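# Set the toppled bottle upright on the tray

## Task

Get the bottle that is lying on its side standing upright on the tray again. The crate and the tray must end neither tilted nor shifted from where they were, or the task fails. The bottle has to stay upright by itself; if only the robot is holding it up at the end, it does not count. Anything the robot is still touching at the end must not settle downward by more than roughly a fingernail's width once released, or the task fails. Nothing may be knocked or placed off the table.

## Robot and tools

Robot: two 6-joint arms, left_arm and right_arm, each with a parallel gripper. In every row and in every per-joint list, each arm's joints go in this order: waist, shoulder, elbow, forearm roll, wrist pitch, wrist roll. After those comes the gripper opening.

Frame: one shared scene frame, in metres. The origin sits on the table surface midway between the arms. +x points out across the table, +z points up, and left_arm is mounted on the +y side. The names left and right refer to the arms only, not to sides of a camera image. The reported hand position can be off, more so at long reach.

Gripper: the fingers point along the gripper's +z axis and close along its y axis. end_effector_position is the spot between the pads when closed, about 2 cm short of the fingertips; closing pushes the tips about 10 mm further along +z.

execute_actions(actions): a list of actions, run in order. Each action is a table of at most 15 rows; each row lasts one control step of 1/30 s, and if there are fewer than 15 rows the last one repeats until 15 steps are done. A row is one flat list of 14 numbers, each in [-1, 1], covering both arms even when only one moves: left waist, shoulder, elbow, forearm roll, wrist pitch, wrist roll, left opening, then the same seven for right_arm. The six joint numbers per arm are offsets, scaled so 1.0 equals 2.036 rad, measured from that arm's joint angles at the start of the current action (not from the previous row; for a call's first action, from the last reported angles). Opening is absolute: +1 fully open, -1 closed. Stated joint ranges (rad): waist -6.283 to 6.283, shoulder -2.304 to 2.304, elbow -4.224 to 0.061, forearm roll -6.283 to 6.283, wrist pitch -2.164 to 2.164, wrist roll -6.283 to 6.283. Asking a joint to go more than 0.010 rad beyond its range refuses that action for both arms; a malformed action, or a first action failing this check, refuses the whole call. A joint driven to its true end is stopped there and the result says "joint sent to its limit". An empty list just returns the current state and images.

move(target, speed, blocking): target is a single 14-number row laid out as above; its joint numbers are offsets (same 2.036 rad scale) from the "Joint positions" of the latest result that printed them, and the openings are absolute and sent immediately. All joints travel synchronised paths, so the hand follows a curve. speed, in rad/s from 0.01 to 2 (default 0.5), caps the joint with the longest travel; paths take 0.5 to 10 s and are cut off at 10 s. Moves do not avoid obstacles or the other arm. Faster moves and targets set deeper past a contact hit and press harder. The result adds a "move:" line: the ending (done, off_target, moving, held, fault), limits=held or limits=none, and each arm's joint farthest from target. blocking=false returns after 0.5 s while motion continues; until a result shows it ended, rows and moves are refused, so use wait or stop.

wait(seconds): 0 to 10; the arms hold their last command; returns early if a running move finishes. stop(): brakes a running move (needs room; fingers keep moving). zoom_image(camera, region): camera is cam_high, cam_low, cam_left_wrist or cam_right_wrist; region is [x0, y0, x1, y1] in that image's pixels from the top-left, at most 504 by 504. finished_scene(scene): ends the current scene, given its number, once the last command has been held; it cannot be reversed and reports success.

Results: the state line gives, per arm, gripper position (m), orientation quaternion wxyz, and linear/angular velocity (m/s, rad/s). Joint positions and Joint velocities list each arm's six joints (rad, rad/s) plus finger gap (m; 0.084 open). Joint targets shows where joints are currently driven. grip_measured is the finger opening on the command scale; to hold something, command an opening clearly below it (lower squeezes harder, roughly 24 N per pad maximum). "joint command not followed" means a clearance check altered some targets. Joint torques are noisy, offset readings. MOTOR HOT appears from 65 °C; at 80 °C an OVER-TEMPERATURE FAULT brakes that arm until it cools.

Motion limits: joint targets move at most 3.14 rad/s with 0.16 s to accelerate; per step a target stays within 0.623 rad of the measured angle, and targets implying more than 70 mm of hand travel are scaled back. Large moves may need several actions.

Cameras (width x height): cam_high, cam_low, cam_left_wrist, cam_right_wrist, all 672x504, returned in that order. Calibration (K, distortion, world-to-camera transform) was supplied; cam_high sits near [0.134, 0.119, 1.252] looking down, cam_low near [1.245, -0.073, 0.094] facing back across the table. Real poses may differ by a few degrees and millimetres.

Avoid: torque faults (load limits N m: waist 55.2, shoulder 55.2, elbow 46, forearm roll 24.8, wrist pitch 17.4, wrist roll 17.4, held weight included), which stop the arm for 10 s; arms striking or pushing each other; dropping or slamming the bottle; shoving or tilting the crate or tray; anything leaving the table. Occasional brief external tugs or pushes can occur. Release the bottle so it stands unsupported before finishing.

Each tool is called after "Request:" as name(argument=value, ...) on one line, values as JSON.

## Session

Request:
execute_actions(actions=[])

Scene clock: 0.00 s.
left_arm: end_effector_position=(+0.1299, +0.0441, +0.2115) grip_measured=+1.00 end_effector_quat_wxyz=(-0.141, +0.927, +0.164, -0.308) end_effector_velocity=(+0.001, +0.000, -0.000) end_effector_angular_velocity=(+0.000, +0.000, +0.002) | right_arm: end_effector_position=(+0.6463, -0.0060, +0.2196) grip_measured=+1.00 end_effector_quat_wxyz=(+0.117, -0.438, +0.883, +0.124) end_effector_velocity=(+0.001, +0.000, +0.001) end_effector_angular_velocity=(+0.002, -0.000, -0.003)
Joint names: [waist, shoulder, elbow, forearm roll, wrist pitch, wrist roll]
Joint positions: left_arm=[-1.059 -0.517 -1.013 -0.548 -1.084 -1.005  0.084] | right_arm=[ 0.355 -0.637 -1.341  0.523 -0.54   2.192  0.084]
Joint velocities: left_arm=[ 0.002 -0.001 -0.001  0.     0.    -0.     0.   ] | right_arm=[-0.    -0.    -0.001  0.002  0.     0.001 -0.   ]
Joint torques (N m, as the arm reports them, + toward a larger angle): no reading
Motor temperatures (°C, as the motors report them): left_arm=[24 23 25 26 29 26] | right_arm=[22 25 28 25 27 28]
Joint targets: left_arm=[-1.059 -0.517 -1.013 -0.548 -1.084 -1.005] | right_arm=[0.355 -0.637 -1.341 0.523 -0.540 2.192]
camera_calibration (this result's frames):
cam_left_wrist: T_world_to_cam=[[0.215959, -0.905475, -0.365346, 0.120443], [-0.756113, -0.391833, 0.524176, 0.0720679], [-0.617783, 0.163042, -0.76926, 0.361726], [0, 0, 0, 1]] pos_world=[0.251949, 0.0783196, 0.284488]
cam_right_wrist: T_world_to_cam=[[-0.810256, 0.577657, 0.0989861, 0.540393], [0.577203, 0.757244, 0.305644, -0.369673], [0.101601, 0.304785, -0.946986, 0.272301], [0, 0, 0, 1]] pos_world=[0.623567, -0.115222, 0.317363]

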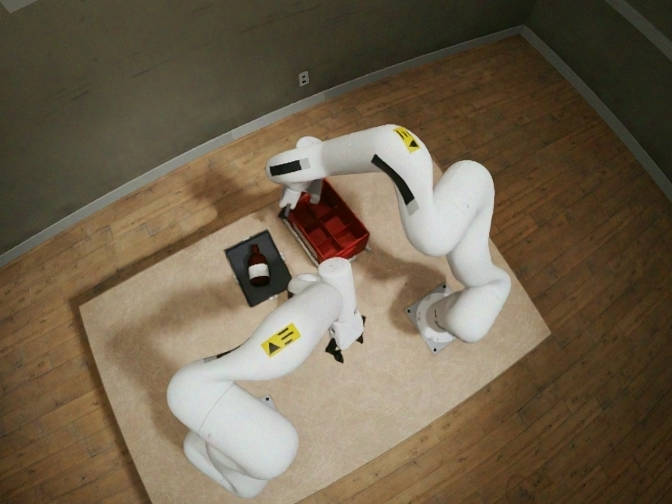

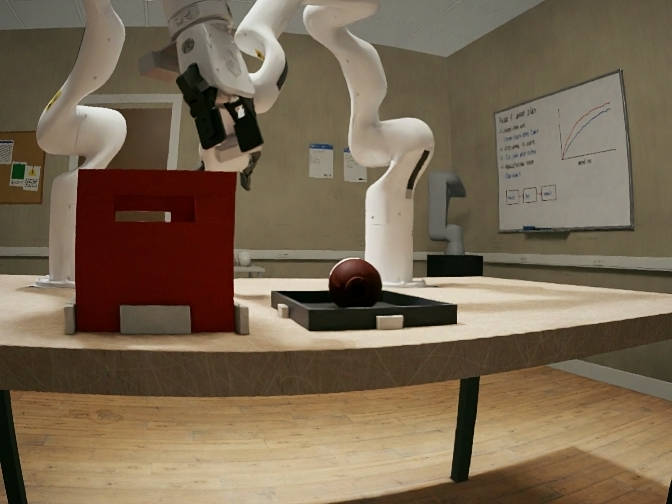

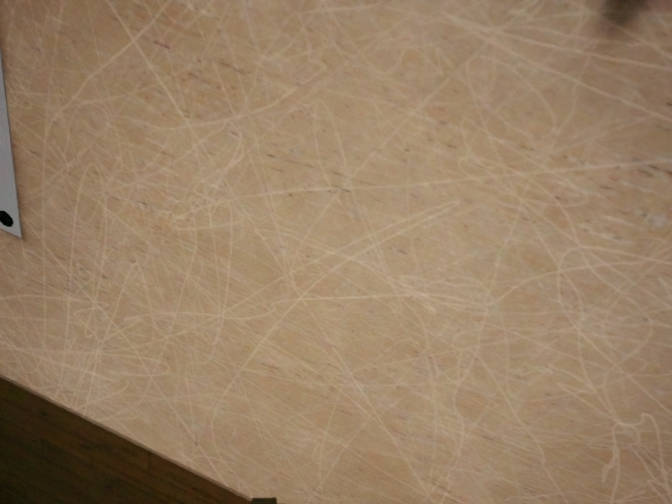

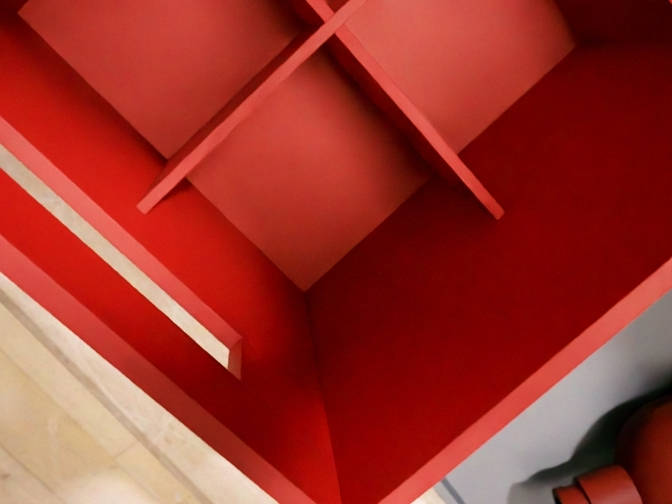

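Request:
move(target=[0.29,-0.04,-0.065,0.269,0.264,0.4936,0.2,-0.25,0.15,0,0,0,0,1], speed=0.7)

Scene clock: 2.30 s.
left_arm: end_effector_position=(+0.5312, +0.2060, +0.1561) grip_measured=+0.19 end_effector_quat_wxyz=(+0.000, +0.972, -0.234, +0.000) end_effector_velocity=(+0.001, +0.001, +0.001) end_effector_angular_velocity=(-0.000, -0.002, -0.001) | right_arm: end_effector_position=(+0.7397, -0.3385, +0.4290) grip_measured=+1.00 end_effector_quat_wxyz=(+0.285, -0.215, +0.933, +0.043) end_effector_velocity=(+0.000, -0.001, +0.001) end_effector_angular_velocity=(+0.000, -0.002, -0.001)
Joint names: [waist, shoulder, elbow, forearm roll, wrist pitch, wrist roll]
Joint positions: left_arm=[-0.469 -0.598 -1.146 -0.001 -0.547 -0.001  0.052] | right_arm=[-0.154 -0.332 -1.341  0.523 -0.54   2.192  0.084]
Joint velocities: left_arm=[ 0.002  0.    -0.001  0.001  0.001  0.001 -0.   ] | right_arm=[-0.002  0.001 -0.001  0.001 -0.    -0.001 -0.   ]
Joint torques (N m, as the arm reports them, + toward a larger angle): left_arm=[ -1.98  51.31 -16.9    0.57   0.32   0.1 ] | right_arm=[ -2.58  21.47 -17.66   1.36   0.75   1.08]
Motor temperatures (°C, as the motors report them): left_arm=[24 23 25 26 29 26] | right_arm=[22 25 28 25 27 28]
Joint targets: left_arm=[-0.468 -0.598 -1.146 -0.001 -0.547 -0.000] | right_arm=[-0.154 -0.331 -1.341 0.523 -0.540 2.192]
move: done; limits=none; left_arm: farthest joint: the waist, 0.000 radians from its target (0.590 radians at the start); right_arm: farthest joint: the waist, 0.000 radians from its target (0.509 radians at the start)
camera_calibration (this result's frames):
cam_left_wrist: T_world_to_cam=[[-0.453181, -0.891417, -0.00187019, 0.455934], [-0.891418, 0.453181, 0.000426692, 0.447531], [0.000467177, 0.00186049, -0.999998, 0.281381], [0, 0, 0, 1]] pos_world=[0.605426, 0.203091, 0.282043]
cam_right_wrist: T_world_to_cam=[[-0.432052, 0.899742, -0.061607, 0.685584], [0.743611, 0.394063, 0.540145, -0.582455], [0.510268, 0.187559, -0.839314, 0.174274], [0, 0, 0, 1]] pos_world=[0.640401, -0.420012, 0.503117]

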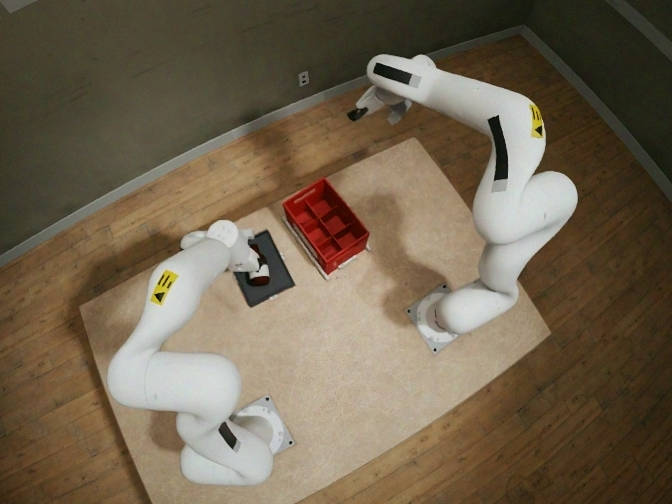

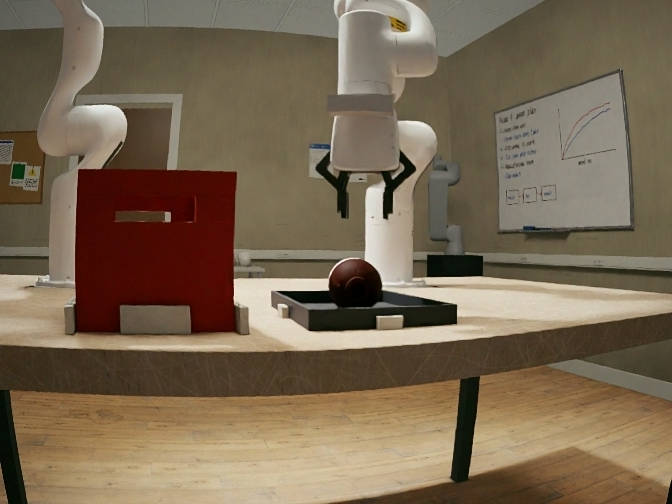

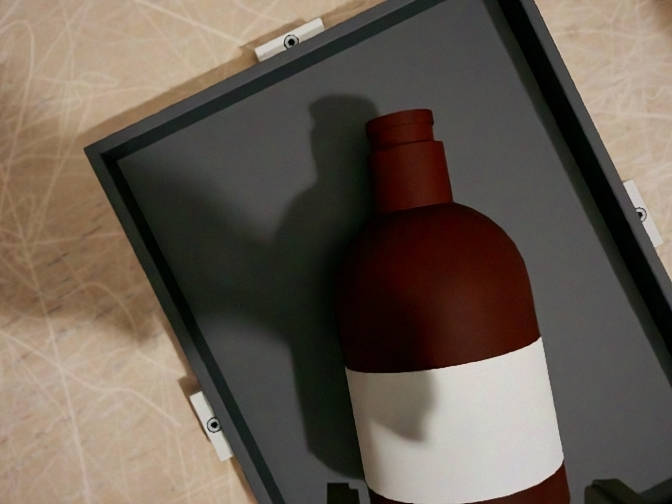

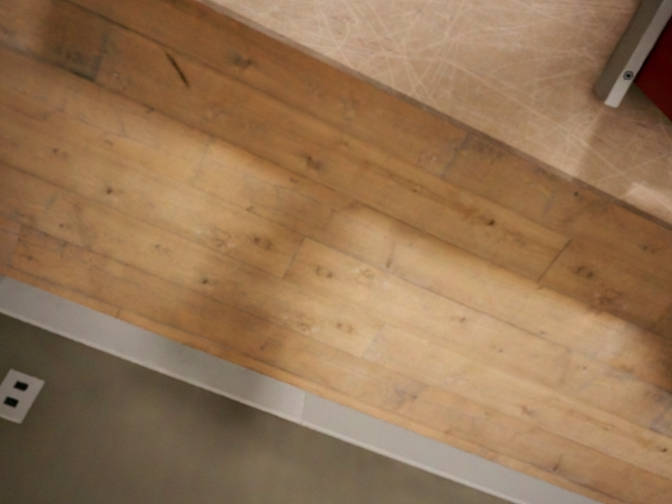

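Request:
move(target=[0.0025,-0.134,-0.167,0,-0.0334,-0.083,0.2,0,0,0,0,0,0,1], speed=0.4)

Request:
move(target=[0,-0.053,-0.008,0,0.045,0,0.2,0,0,0,0,0,0,1], speed=0.1)

Request:
move(target=[0,0,0,0,0,0,-1,0,0,0,0,0,0,1])

Request:
move(target=[0,0.12,0,0,0,0,-1,0,0,0,0,0,0,1], speed=0.1)

Scene clock: 4.13 s.
left_arm: end_effector_position=(+0.6189, +0.1649, +0.1092) grip_measured=+0.19 end_effector_quat_wxyz=(+0.000, +0.989, -0.149, -0.000) end_effector_velocity=(+0.001, +0.000, -0.000) end_effector_angular_velocity=(-0.000, -0.000, +0.002) | right_arm: end_effector_position=(+0.7397, -0.3385, +0.4290) grip_measured=+1.00 end_effector_quat_wxyz=(+0.285, -0.215, +0.933, +0.043) end_effector_velocity=(+0.000, +0.000, +0.000) end_effector_angular_velocity=(-0.001, -0.000, +0.001)
Joint names: [waist, shoulder, elbow, forearm roll, wrist pitch, wrist roll]
Joint positions: left_arm=[-0.464 -0.871 -1.485 -0.001 -0.615 -0.169  0.052] | right_arm=[-0.154 -0.332 -1.341  0.523 -0.54   2.192  0.084]
Joint velocities: left_arm=[ 0.001 -0.001 -0.002 -0.    -0.    -0.001 -0.   ] | right_arm=[ 0.  0. -0. -0. -0. -0.  0.]
Joint torques (N m, as the arm reports them, + toward a larger angle): left_arm=[ -0.12  63.92 -17.48   1.04   0.46   0.02] | right_arm=[ -2.62  21.28 -18.68   1.61   0.72   0.95]
Motor temperatures (°C, as the motors report them): left_arm=[24 23 25 26 29 26] | right_arm=[22 25 28 25 27 28]
Joint targets: left_arm=[-0.464 -0.871 -1.486 -0.001 -0.615 -0.170] | right_arm=[-0.154 -0.332 -1.341 0.523 -0.540 2.192]
move: done; limits=none; left_arm: farthest joint: the elbow, 0.001 radians from its target (0.340 radians at the start); right_arm: farthest joint: the waist, 0.000 radians from its target (0.000 radians at the start)
camera_calibration (this result's frames):
cam_left_wrist: T_world_to_cam=[[-0.292097, -0.956387, -0.00190261, 0.369958], [-0.956388, 0.292095, 0.00124756, 0.611078], [-0.000637406, 0.00218404, -0.999997, 0.235184], [0, 0, 0, 1]] pos_world=[0.692642, 0.174816, 0.235125]
cam_right_wrist: T_world_to_cam=[[-0.432052, 0.899742, -0.0616074, 0.685585], [0.743611, 0.394063, 0.540146, -0.582455], [0.510269, 0.187559, -0.839314, 0.174274], [0, 0, 0, 1]] pos_world=[0.640401, -0.420012, 0.503118]

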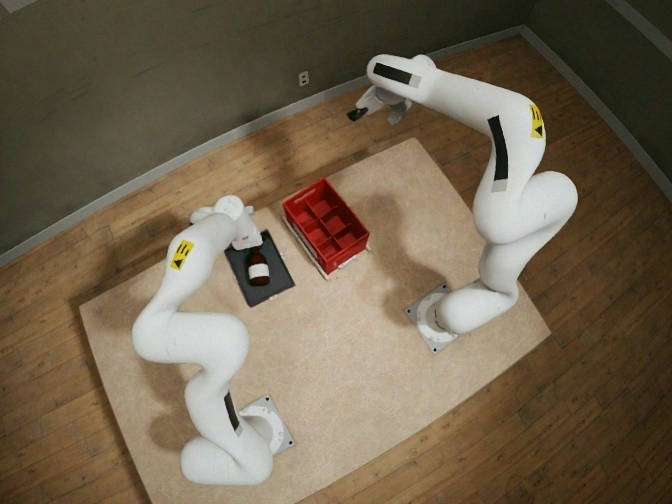

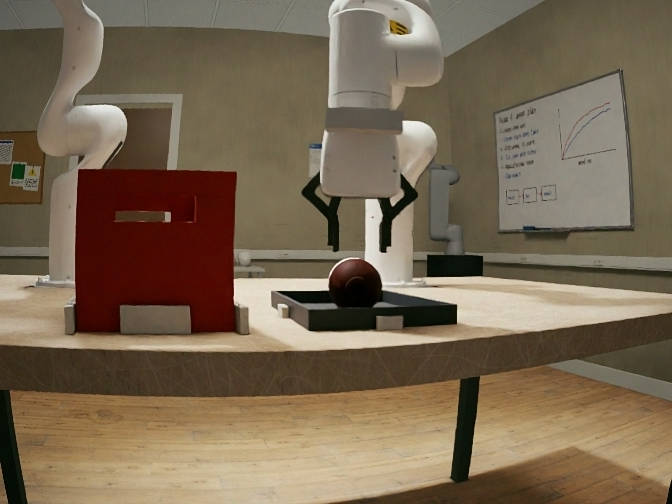

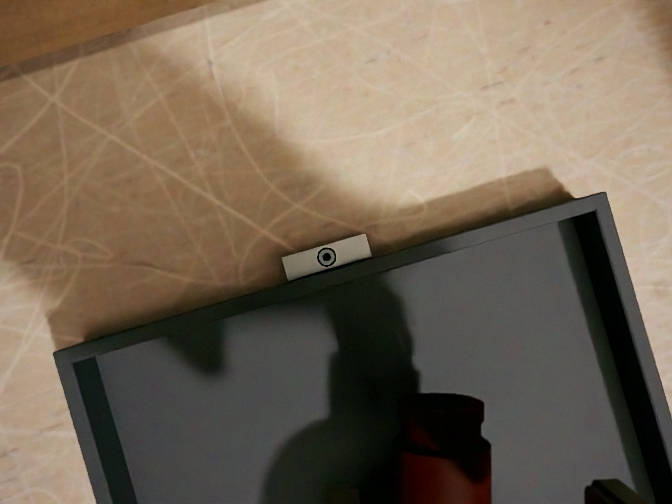

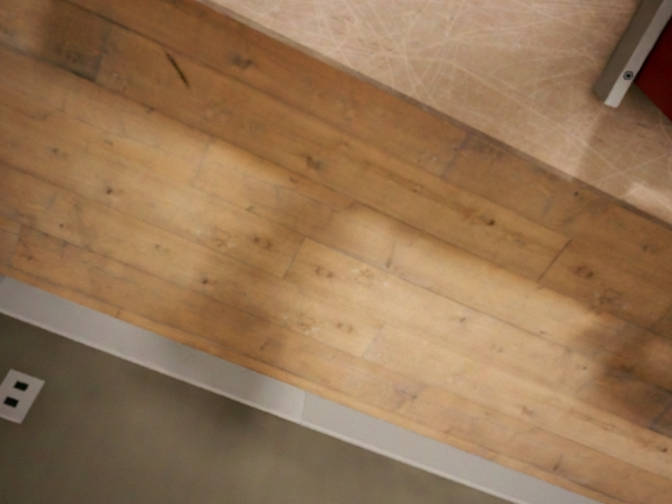

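Scene clock: 5.60 s.
left_arm: end_effector_position=(+0.6189, +0.1649, +0.0433) grip_measured=+0.19 end_effector_quat_wxyz=(+0.000, +0.989, -0.149, -0.000) end_effector_velocity=(-0.001, -0.001, -0.001) end_effector_angular_velocity=(+0.000, -0.000, -0.003) | right_arm: end_effector_position=(+0.7397, -0.3385, +0.4290) grip_measured=+1.00 end_effector_quat_wxyz=(+0.285, -0.215, +0.933, +0.043) end_effector_velocity=(-0.000, +0.000, -0.000) end_effector_angular_velocity=(+0.002, +0.000, -0.001)
Joint names: [waist, shoulder, elbow, forearm roll, wrist pitch, wrist roll]
Joint positions: left_arm=[-0.464 -0.978 -1.502 -0.001 -0.523 -0.169  0.052] | right_arm=[-0.154 -0.332 -1.341  0.523 -0.54   2.192  0.084]
Joint velocities: left_arm=[-0.002 -0.002 -0.     0.     0.002  0.001 -0.   ] | right_arm=[ 0.     0.     0.001  0.003  0.    -0.001  0.   ]
Joint torques (N m, as the arm reports them, + toward a larger angle): left_arm=[ -1.41  69.64 -15.71   0.41   0.47  -0.16] | right_arm=[ -0.76  18.36 -17.43   0.84   0.93   0.97]
Motor temperatures (°C, as the motors report them): left_arm=[24 23 25 26 29 26] | right_arm=[22 25 28 25 27 28]
Joint targets: left_arm=[-0.464 -0.979 -1.502 -0.001 -0.523 -0.169] | right_arm=[-0.154 -0.332 -1.341 0.523 -0.540 2.192]
move: done; limits=none; left_arm: farthest joint: the shoulder, 0.001 radians from its target (0.108 radians at the start); right_arm: farthest joint: the waist, 0.000 radians from its target (0.000 radians at the start)
camera_calibration (this result's frames):
cam_left_wrist: T_world_to_cam=[[-0.292064, -0.956397, -0.00192193, 0.369838], [-0.956399, 0.292062, 0.00102552, 0.611128], [-0.000419476, 0.00213765, -0.999998, 0.169157], [0, 0, 0, 1]] pos_world=[0.692569, 0.174863, 0.16924]
cam_right_wrist: T_world_to_cam=[[-0.432052, 0.899742, -0.0616073, 0.685585], [0.743611, 0.394063, 0.540146, -0.582455], [0.510269, 0.187559, -0.839314, 0.174274], [0, 0, 0, 1]] pos_world=[0.640401, -0.420012, 0.503118]

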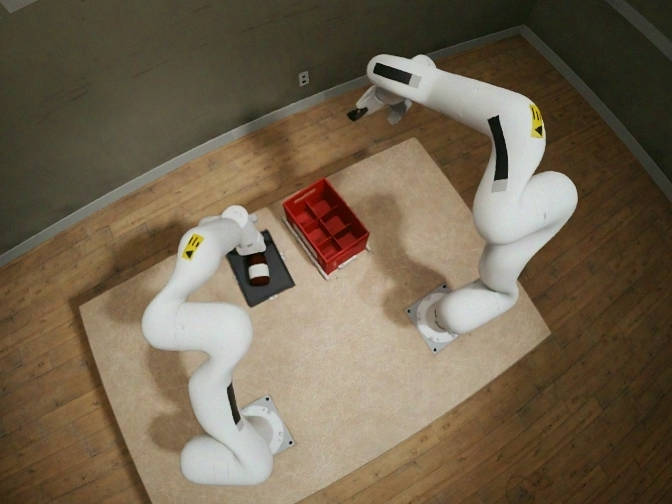

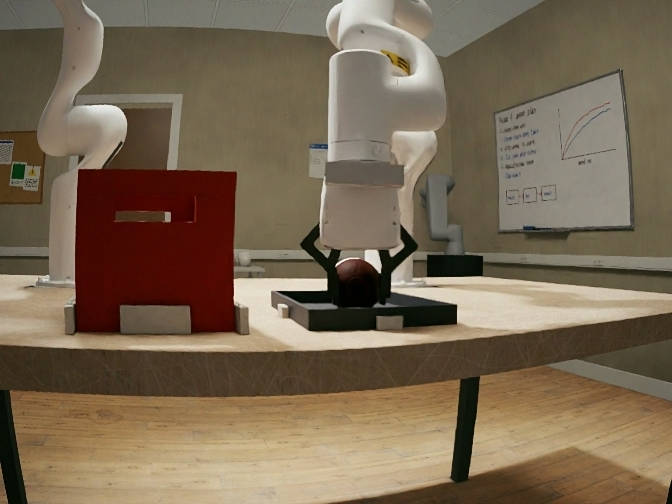

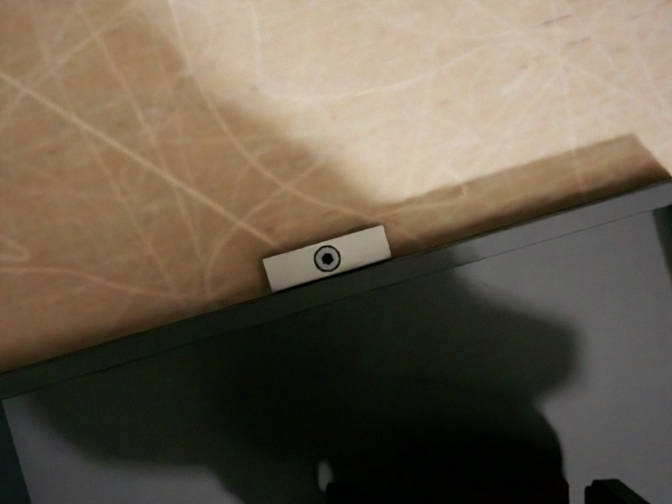

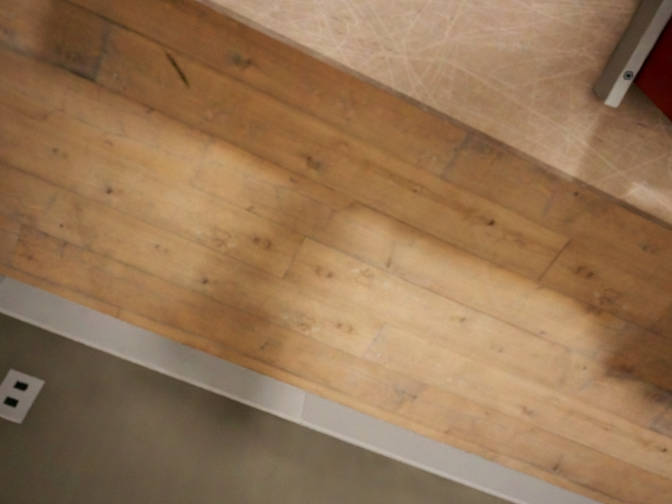

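Scene clock: 6.10 s.
left_arm: end_effector_position=(+0.6189, +0.1649, +0.0433) grip_measured=-0.34 end_effector_quat_wxyz=(+0.000, +0.989, -0.149, -0.000) end_effector_velocity=(+0.001, +0.001, +0.000) end_effector_angular_velocity=(-0.000, -0.000, +0.001) | right_arm: end_effector_position=(+0.7397, -0.3385, +0.4290) grip_measured=+1.00 end_effector_quat_wxyz=(+0.285, -0.215, +0.933, +0.043) end_effector_velocity=(+0.000, +0.000, +0.001) end_effector_angular_velocity=(+0.001, -0.001, -0.001)
Joint names: [waist, shoulder, elbow, forearm roll, wrist pitch, wrist roll]
Joint positions: left_arm=[-0.464 -0.978 -1.502 -0.001 -0.523 -0.169  0.029] | right_arm=[-0.154 -0.332 -1.341  0.523 -0.54   2.192  0.084]
Joint velocities: left_arm=[ 0.001 -0.    -0.001  0.    -0.     0.     0.   ] | right_arm=[ 0.     0.    -0.001  0.001 -0.     0.    -0.   ]
Joint torques (N m, as the arm reports them, + toward a larger angle): left_arm=[ -0.95  66.06 -15.08   0.88   0.1    0.  ] | right_arm=[ -0.94  19.6  -17.75   0.98   0.78   0.9 ]
Motor temperatures (°C, as the motors report them): left_arm=[24 23 25 26 29 26] | right_arm=[22 25 28 25 27 28]
Joint targets: left_arm=[-0.464 -0.978 -1.502 -0.001 -0.523 -0.169] | right_arm=[-0.154 -0.332 -1.341 0.523 -0.540 2.192]
move: done; limits=none; left_arm: farthest joint: the waist, 0.000 radians from its target (0.000 radians at the start); right_arm: farthest joint: the waist, 0.000 radians from its target (0.000 radians at the start)
camera_calibration (this result's frames):
cam_left_wrist: T_world_to_cam=[[-0.29206, -0.956398, -0.00189526, 0.369825], [-0.9564, 0.292058, 0.000872086, 0.611194], [-0.000280534, 0.00206733, -0.999998, 0.169129], [0, 0, 0, 1]] pos_world=[0.692604, 0.174846, 0.169297]
cam_right_wrist: T_world_to_cam=[[-0.432052, 0.899742, -0.0616074, 0.685585], [0.743611, 0.394063, 0.540146, -0.582455], [0.510269, 0.187559, -0.839314, 0.174274], [0, 0, 0, 1]] pos_world=[0.640401, -0.420012, 0.503118]

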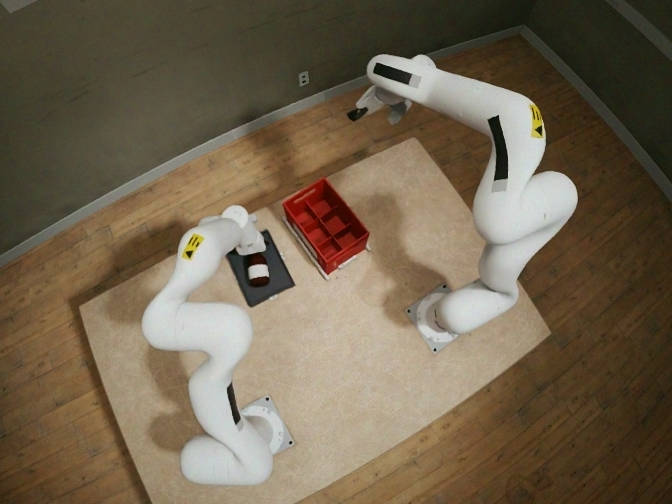

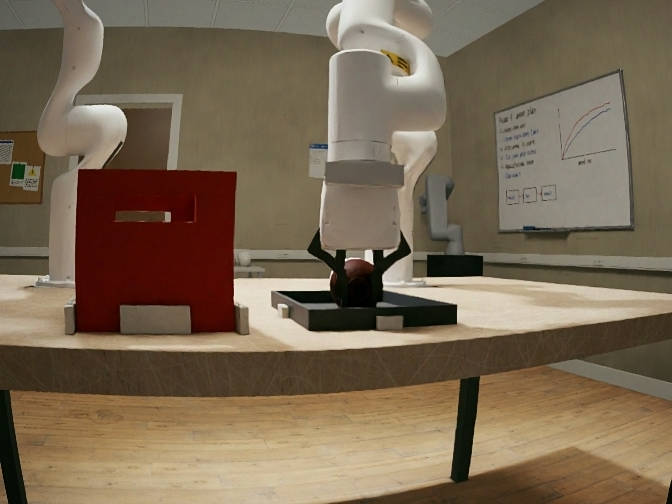

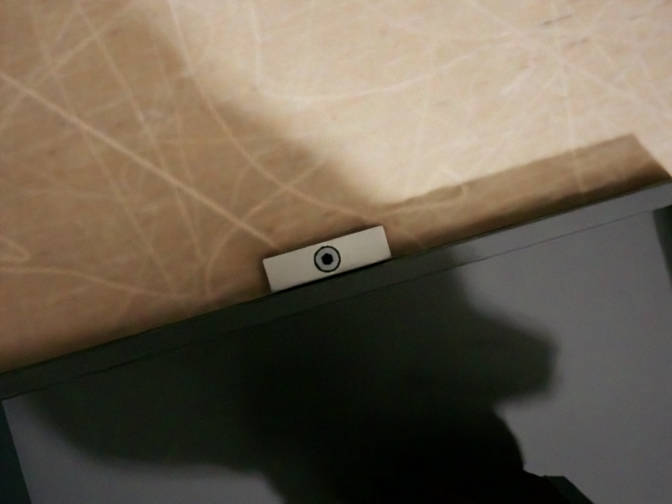

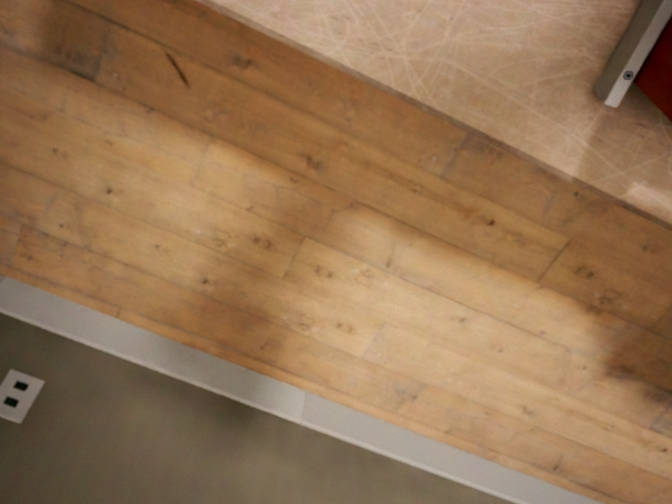

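Scene clock: 8.93 s.
left_arm: end_effector_position=(+0.6704, +0.1389, +0.2137) grip_measured=-0.34 end_effector_quat_wxyz=(+0.038, +0.982, -0.147, +0.115) end_effector_velocity=(+0.000, -0.000, +0.003) end_effector_angular_velocity=(-0.002, -0.003, +0.000) | right_arm: end_effector_position=(+0.7397, -0.3385, +0.4290) grip_measured=+1.00 end_effector_quat_wxyz=(+0.285, -0.215, +0.933, +0.043) end_effector_velocity=(-0.000, -0.000, -0.000) end_effector_angular_velocity=(-0.001, +0.000, +0.000)
Joint names: [waist, shoulder, elbow, forearm roll, wrist pitch, wrist roll]
Joint positions: left_arm=[-0.464 -0.734 -1.502 -0.001 -0.523 -0.169  0.029] | right_arm=[-0.154 -0.332 -1.341  0.523 -0.54   2.192  0.084]
Joint velocities: left_arm=[-0.     0.004  0.    -0.     0.    -0.    -0.   ] | right_arm=[-0.    -0.     0.    -0.001  0.    -0.     0.   ]
Joint torques (N m, as the arm reports them, + toward a larger angle): left_arm=[ -0.93  66.8  -19.85   0.89   0.96  -0.17] | right_arm=[ -3.19  20.05 -17.47   0.93   0.93   0.89]
Motor temperatures (°C, as the motors report them): left_arm=[24 23 25 26 29 26] | right_arm=[22 25 29 25 27 28]
Joint targets: left_arm=[-0.464 -0.734 -1.502 -0.001 -0.523 -0.169] | right_arm=[-0.154 -0.332 -1.341 0.523 -0.540 2.192]
move: done; limits=none; left_arm: farthest joint: the shoulder, 0.001 radians from its target (0.245 radians at the start); right_arm: farthest joint: the waist, 0.000 radians from its target (0.000 radians at the start)
camera_calibration (this result's frames):
cam_left_wrist: T_world_to_cam=[[-0.296162, -0.954323, 0.0394368, 0.353916], [-0.930597, 0.279007, -0.236947, 0.703189], [0.21512, -0.106874, -0.970722, 0.204028], [0, 0, 0, 1]] pos_world=[0.715312, 0.163361, 0.350715]
cam_right_wrist: T_world_to_cam=[[-0.432052, 0.899742, -0.0616073, 0.685585], [0.743611, 0.394063, 0.540146, -0.582455], [0.510269, 0.187559, -0.839314, 0.174274], [0, 0, 0, 1]] pos_world=[0.640401, -0.420012, 0.503118]

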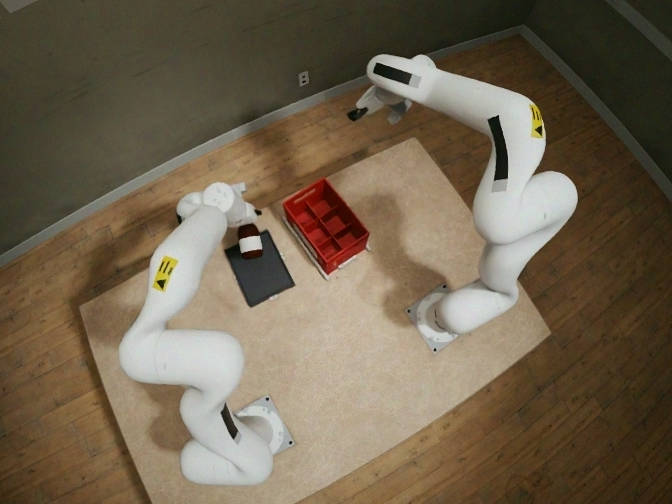

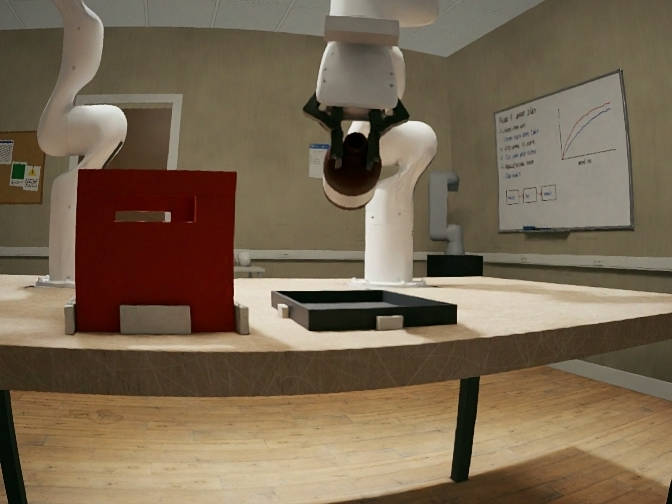

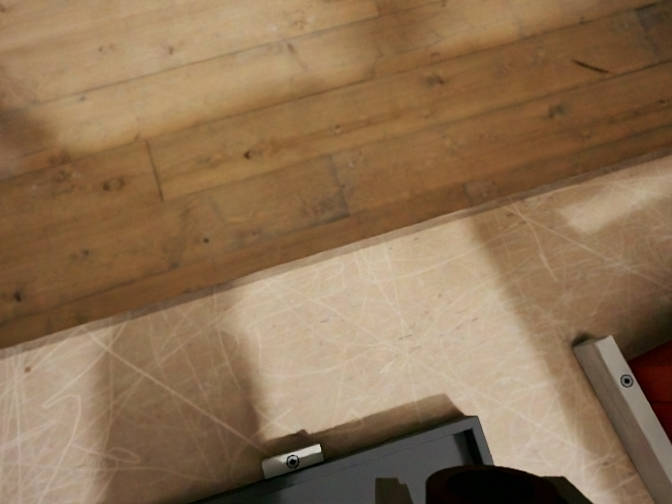

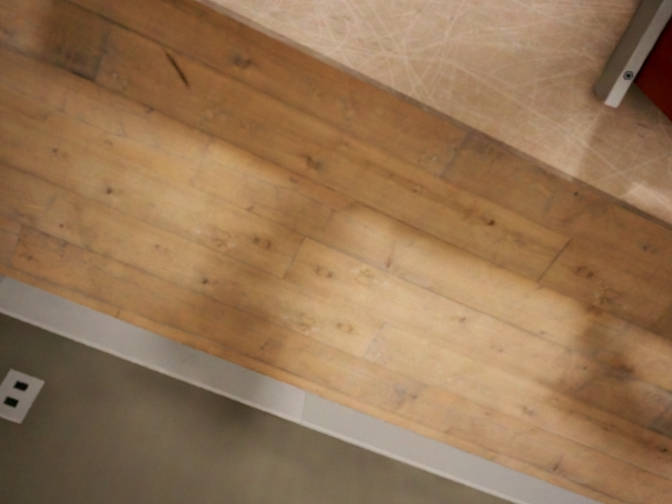

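Request:
move(target=[-0.005,0.119,0.4376,0,0.895,0.083,-1,0,0,0,0,0,0,1], speed=0.6)

Request:
move(target=[0,-0.1,0,0,0.1,0,-1,0,0,0,0,0,0,1], speed=0.2)

Request:
zoom_image(camera="cam_low", region=[280,150,460,330])

Scene clock: 12.87 s.
left_arm: end_effector_position=(+0.5795, +0.1780, +0.2650) grip_measured=-0.34 end_effector_quat_wxyz=(+0.154, +0.738, -0.179, +0.632) end_effector_velocity=(-0.001, -0.000, +0.001) end_effector_angular_velocity=(-0.001, -0.003, -0.001) | right_arm: end_effector_position=(+0.7397, -0.3385, +0.4290) grip_measured=+1.00 end_effector_quat_wxyz=(+0.285, -0.215, +0.933, +0.043) end_effector_velocity=(+0.000, -0.000, +0.000) end_effector_angular_velocity=(-0.001, -0.001, +0.000)
Joint names: [waist, shoulder, elbow, forearm roll, wrist pitch, wrist roll]
Joint positions: left_arm=[-0.474 -0.492 -0.611 -0.001  1.298 -0.001  0.029] | right_arm=[-0.154 -0.332 -1.341  0.523 -0.54   2.192  0.084]
Joint velocities: left_arm=[-0.001  0.002  0.001 -0.     0.003  0.001 -0.   ] | right_arm=[ 0.     0.    -0.    -0.001  0.     0.     0.   ]
Joint torques (N m, as the arm reports them, + toward a larger angle): left_arm=[ -0.17  45.82 -13.49   0.56   3.12  -0.08] | right_arm=[ -2.63  18.54 -17.73   1.13   0.89   1.03]
Motor temperatures (°C, as the motors report them): left_arm=[24 23 25 26 29 26] | right_arm=[22 25 29 25 27 28]
Joint targets: left_arm=[-0.474 -0.492 -0.611 -0.001 1.298 -0.000] | right_arm=[-0.154 -0.332 -1.341 0.523 -0.540 2.192]
move: done; limits=none; left_arm: farthest joint: the wrist pitch, 0.001 radians from its target (1.822 radians at the start); right_arm: farthest joint: the waist, 0.000 radians from its target (0.000 radians at the start)
camera_calibration (this result's frames):
cam_left_wrist: T_world_to_cam=[[-0.457442, -0.889237, 0.00202842, 0.454097], [-0.137866, 0.0686674, -0.988068, 0.397017], [0.878487, -0.452263, -0.154007, -0.261805], [0, 0, 0, 1]] pos_world=[0.49245, 0.258133, 0.351039]
cam_right_wrist: T_world_to_cam=[[-0.432052, 0.899742, -0.0616072, 0.685584], [0.743611, 0.394063, 0.540146, -0.582455], [0.510269, 0.187559, -0.839314, 0.174274], [0, 0, 0, 1]] pos_world=[0.640401, -0.420012, 0.503118]

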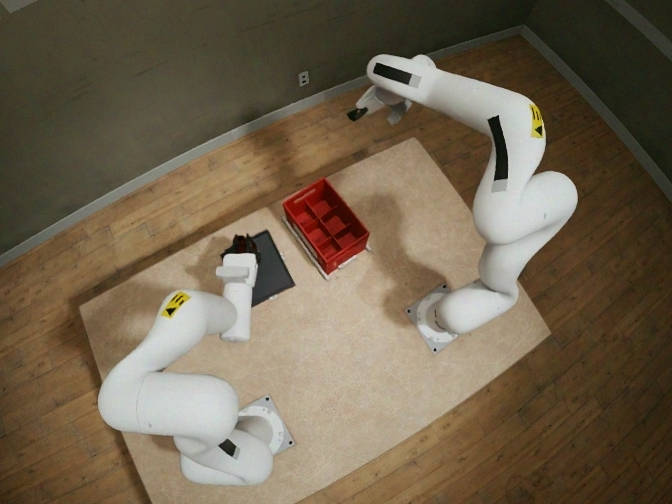

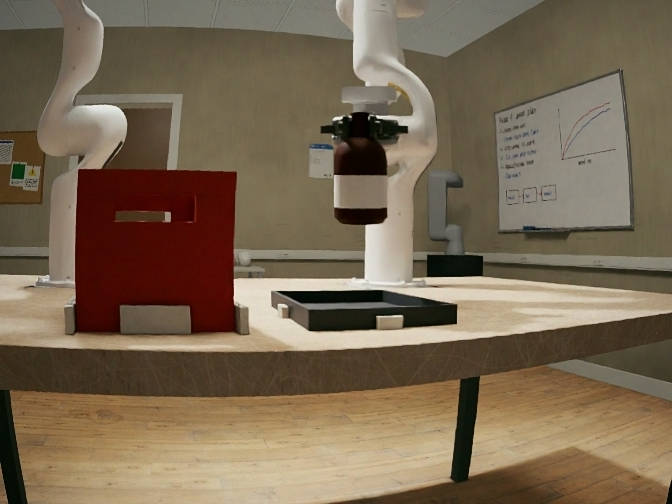

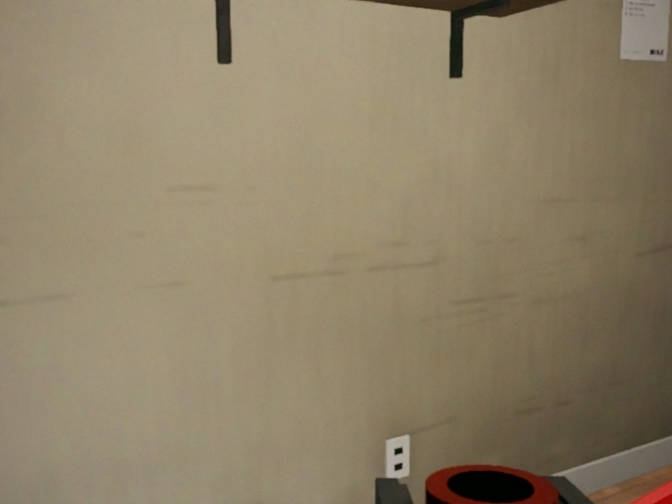

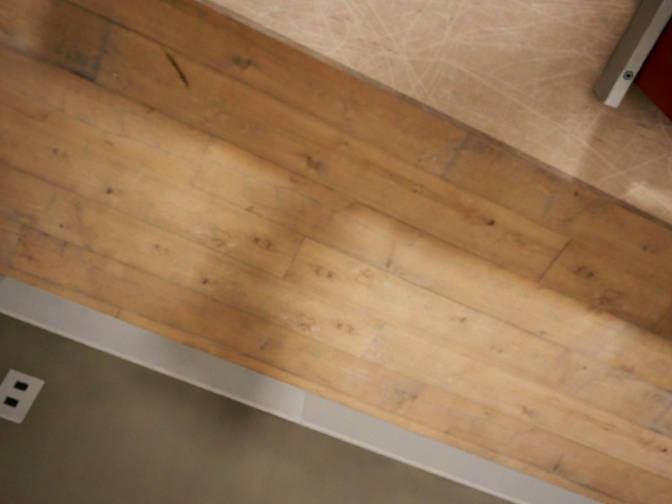

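Scene clock: 14.37 s.
left_arm: end_effector_position=(+0.5615, +0.1873, +0.1889) grip_measured=-0.34 end_effector_quat_wxyz=(+0.154, +0.738, -0.179, +0.632) end_effector_velocity=(-0.001, +0.000, -0.003) end_effector_angular_velocity=(+0.001, +0.003, -0.000) | right_arm: end_effector_position=(+0.7397, -0.3385, +0.4290) grip_measured=+1.00 end_effector_quat_wxyz=(+0.285, -0.215, +0.933, +0.043) end_effector_velocity=(+0.000, +0.000, +0.001) end_effector_angular_velocity=(+0.003, -0.001, -0.002)
Joint names: [waist, shoulder, elbow, forearm roll, wrist pitch, wrist roll]
Joint positions: left_arm=[-0.474 -0.695 -0.611 -0.001  1.502 -0.001  0.029] | right_arm=[-0.154 -0.332 -1.341  0.523 -0.54   2.192  0.084]
Joint velocities: left_arm=[-0.    -0.005  0.001  0.     0.002  0.     0.   ] | right_arm=[ 0.     0.    -0.001  0.004  0.     0.001 -0.   ]
Joint torques (N m, as the arm reports them, + toward a larger angle): left_arm=[ -1.58  49.53 -10.07  -0.2    3.29   0.04] | right_arm=[ -2.49  22.9  -17.77   0.93   0.88   0.91]
Motor temperatures (°C, as the motors report them): left_arm=[24 23 25 26 29 26] | right_arm=[22 25 29 25 27 28]
Joint targets: left_arm=[-0.474 -0.696 -0.611 -0.001 1.502 -0.001] | right_arm=[-0.154 -0.332 -1.341 0.523 -0.540 2.192]
move: done; limits=none; left_arm: farthest joint: the waist, 0.000 radians from its target (0.000 radians at the start); right_arm: farthest joint: the waist, 0.000 radians from its target (0.000 radians at the start)
camera_calibration (this result's frames):
cam_left_wrist: T_world_to_cam=[[-0.457438, -0.889239, 0.00188255, 0.454351], [-0.13759, 0.0686868, -0.988105, 0.318544], [0.878532, -0.452256, -0.153771, -0.253568], [0, 0, 0, 1]] pos_world=[0.474433, 0.267469, 0.274908]
cam_right_wrist: T_world_to_cam=[[-0.432052, 0.899742, -0.0616073, 0.685585], [0.743611, 0.394063, 0.540146, -0.582455], [0.510269, 0.187559, -0.839314, 0.174274], [0, 0, 0, 1]] pos_world=[0.640401, -0.420012, 0.503118]

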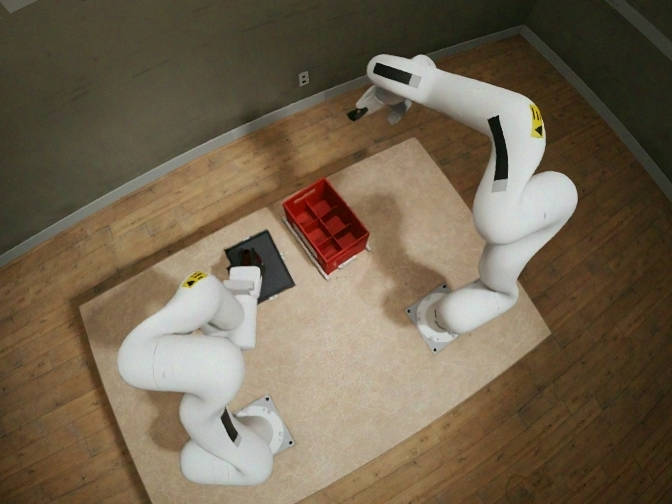

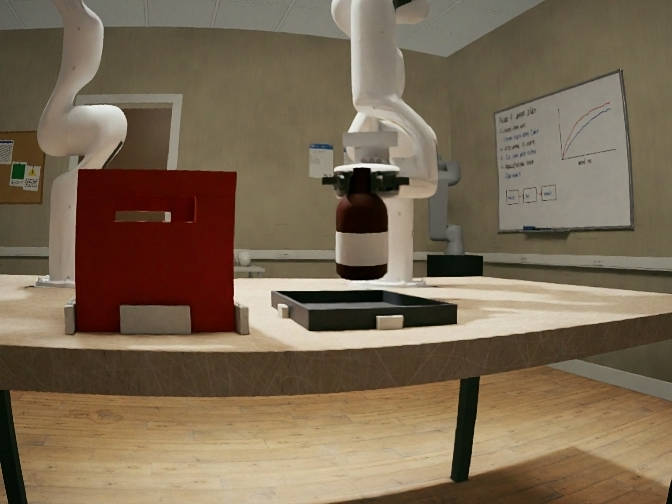

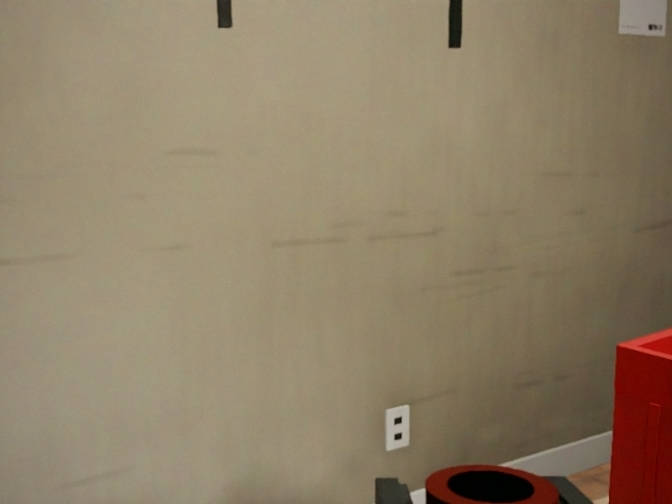

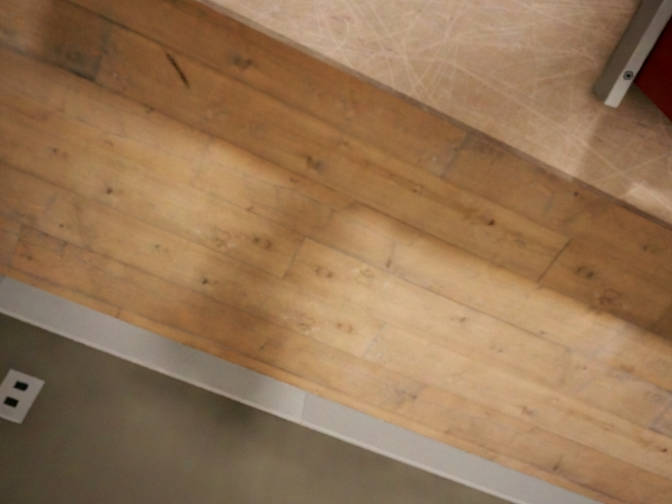

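Region (280, 150, 460, 330) of cam_low's 672x504 image, scaled by 2.800, with more detail than that image has.

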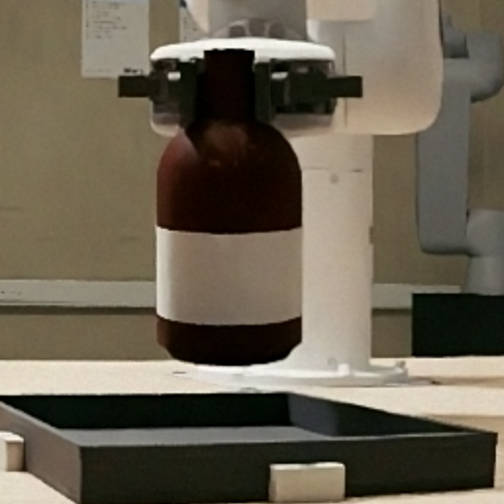

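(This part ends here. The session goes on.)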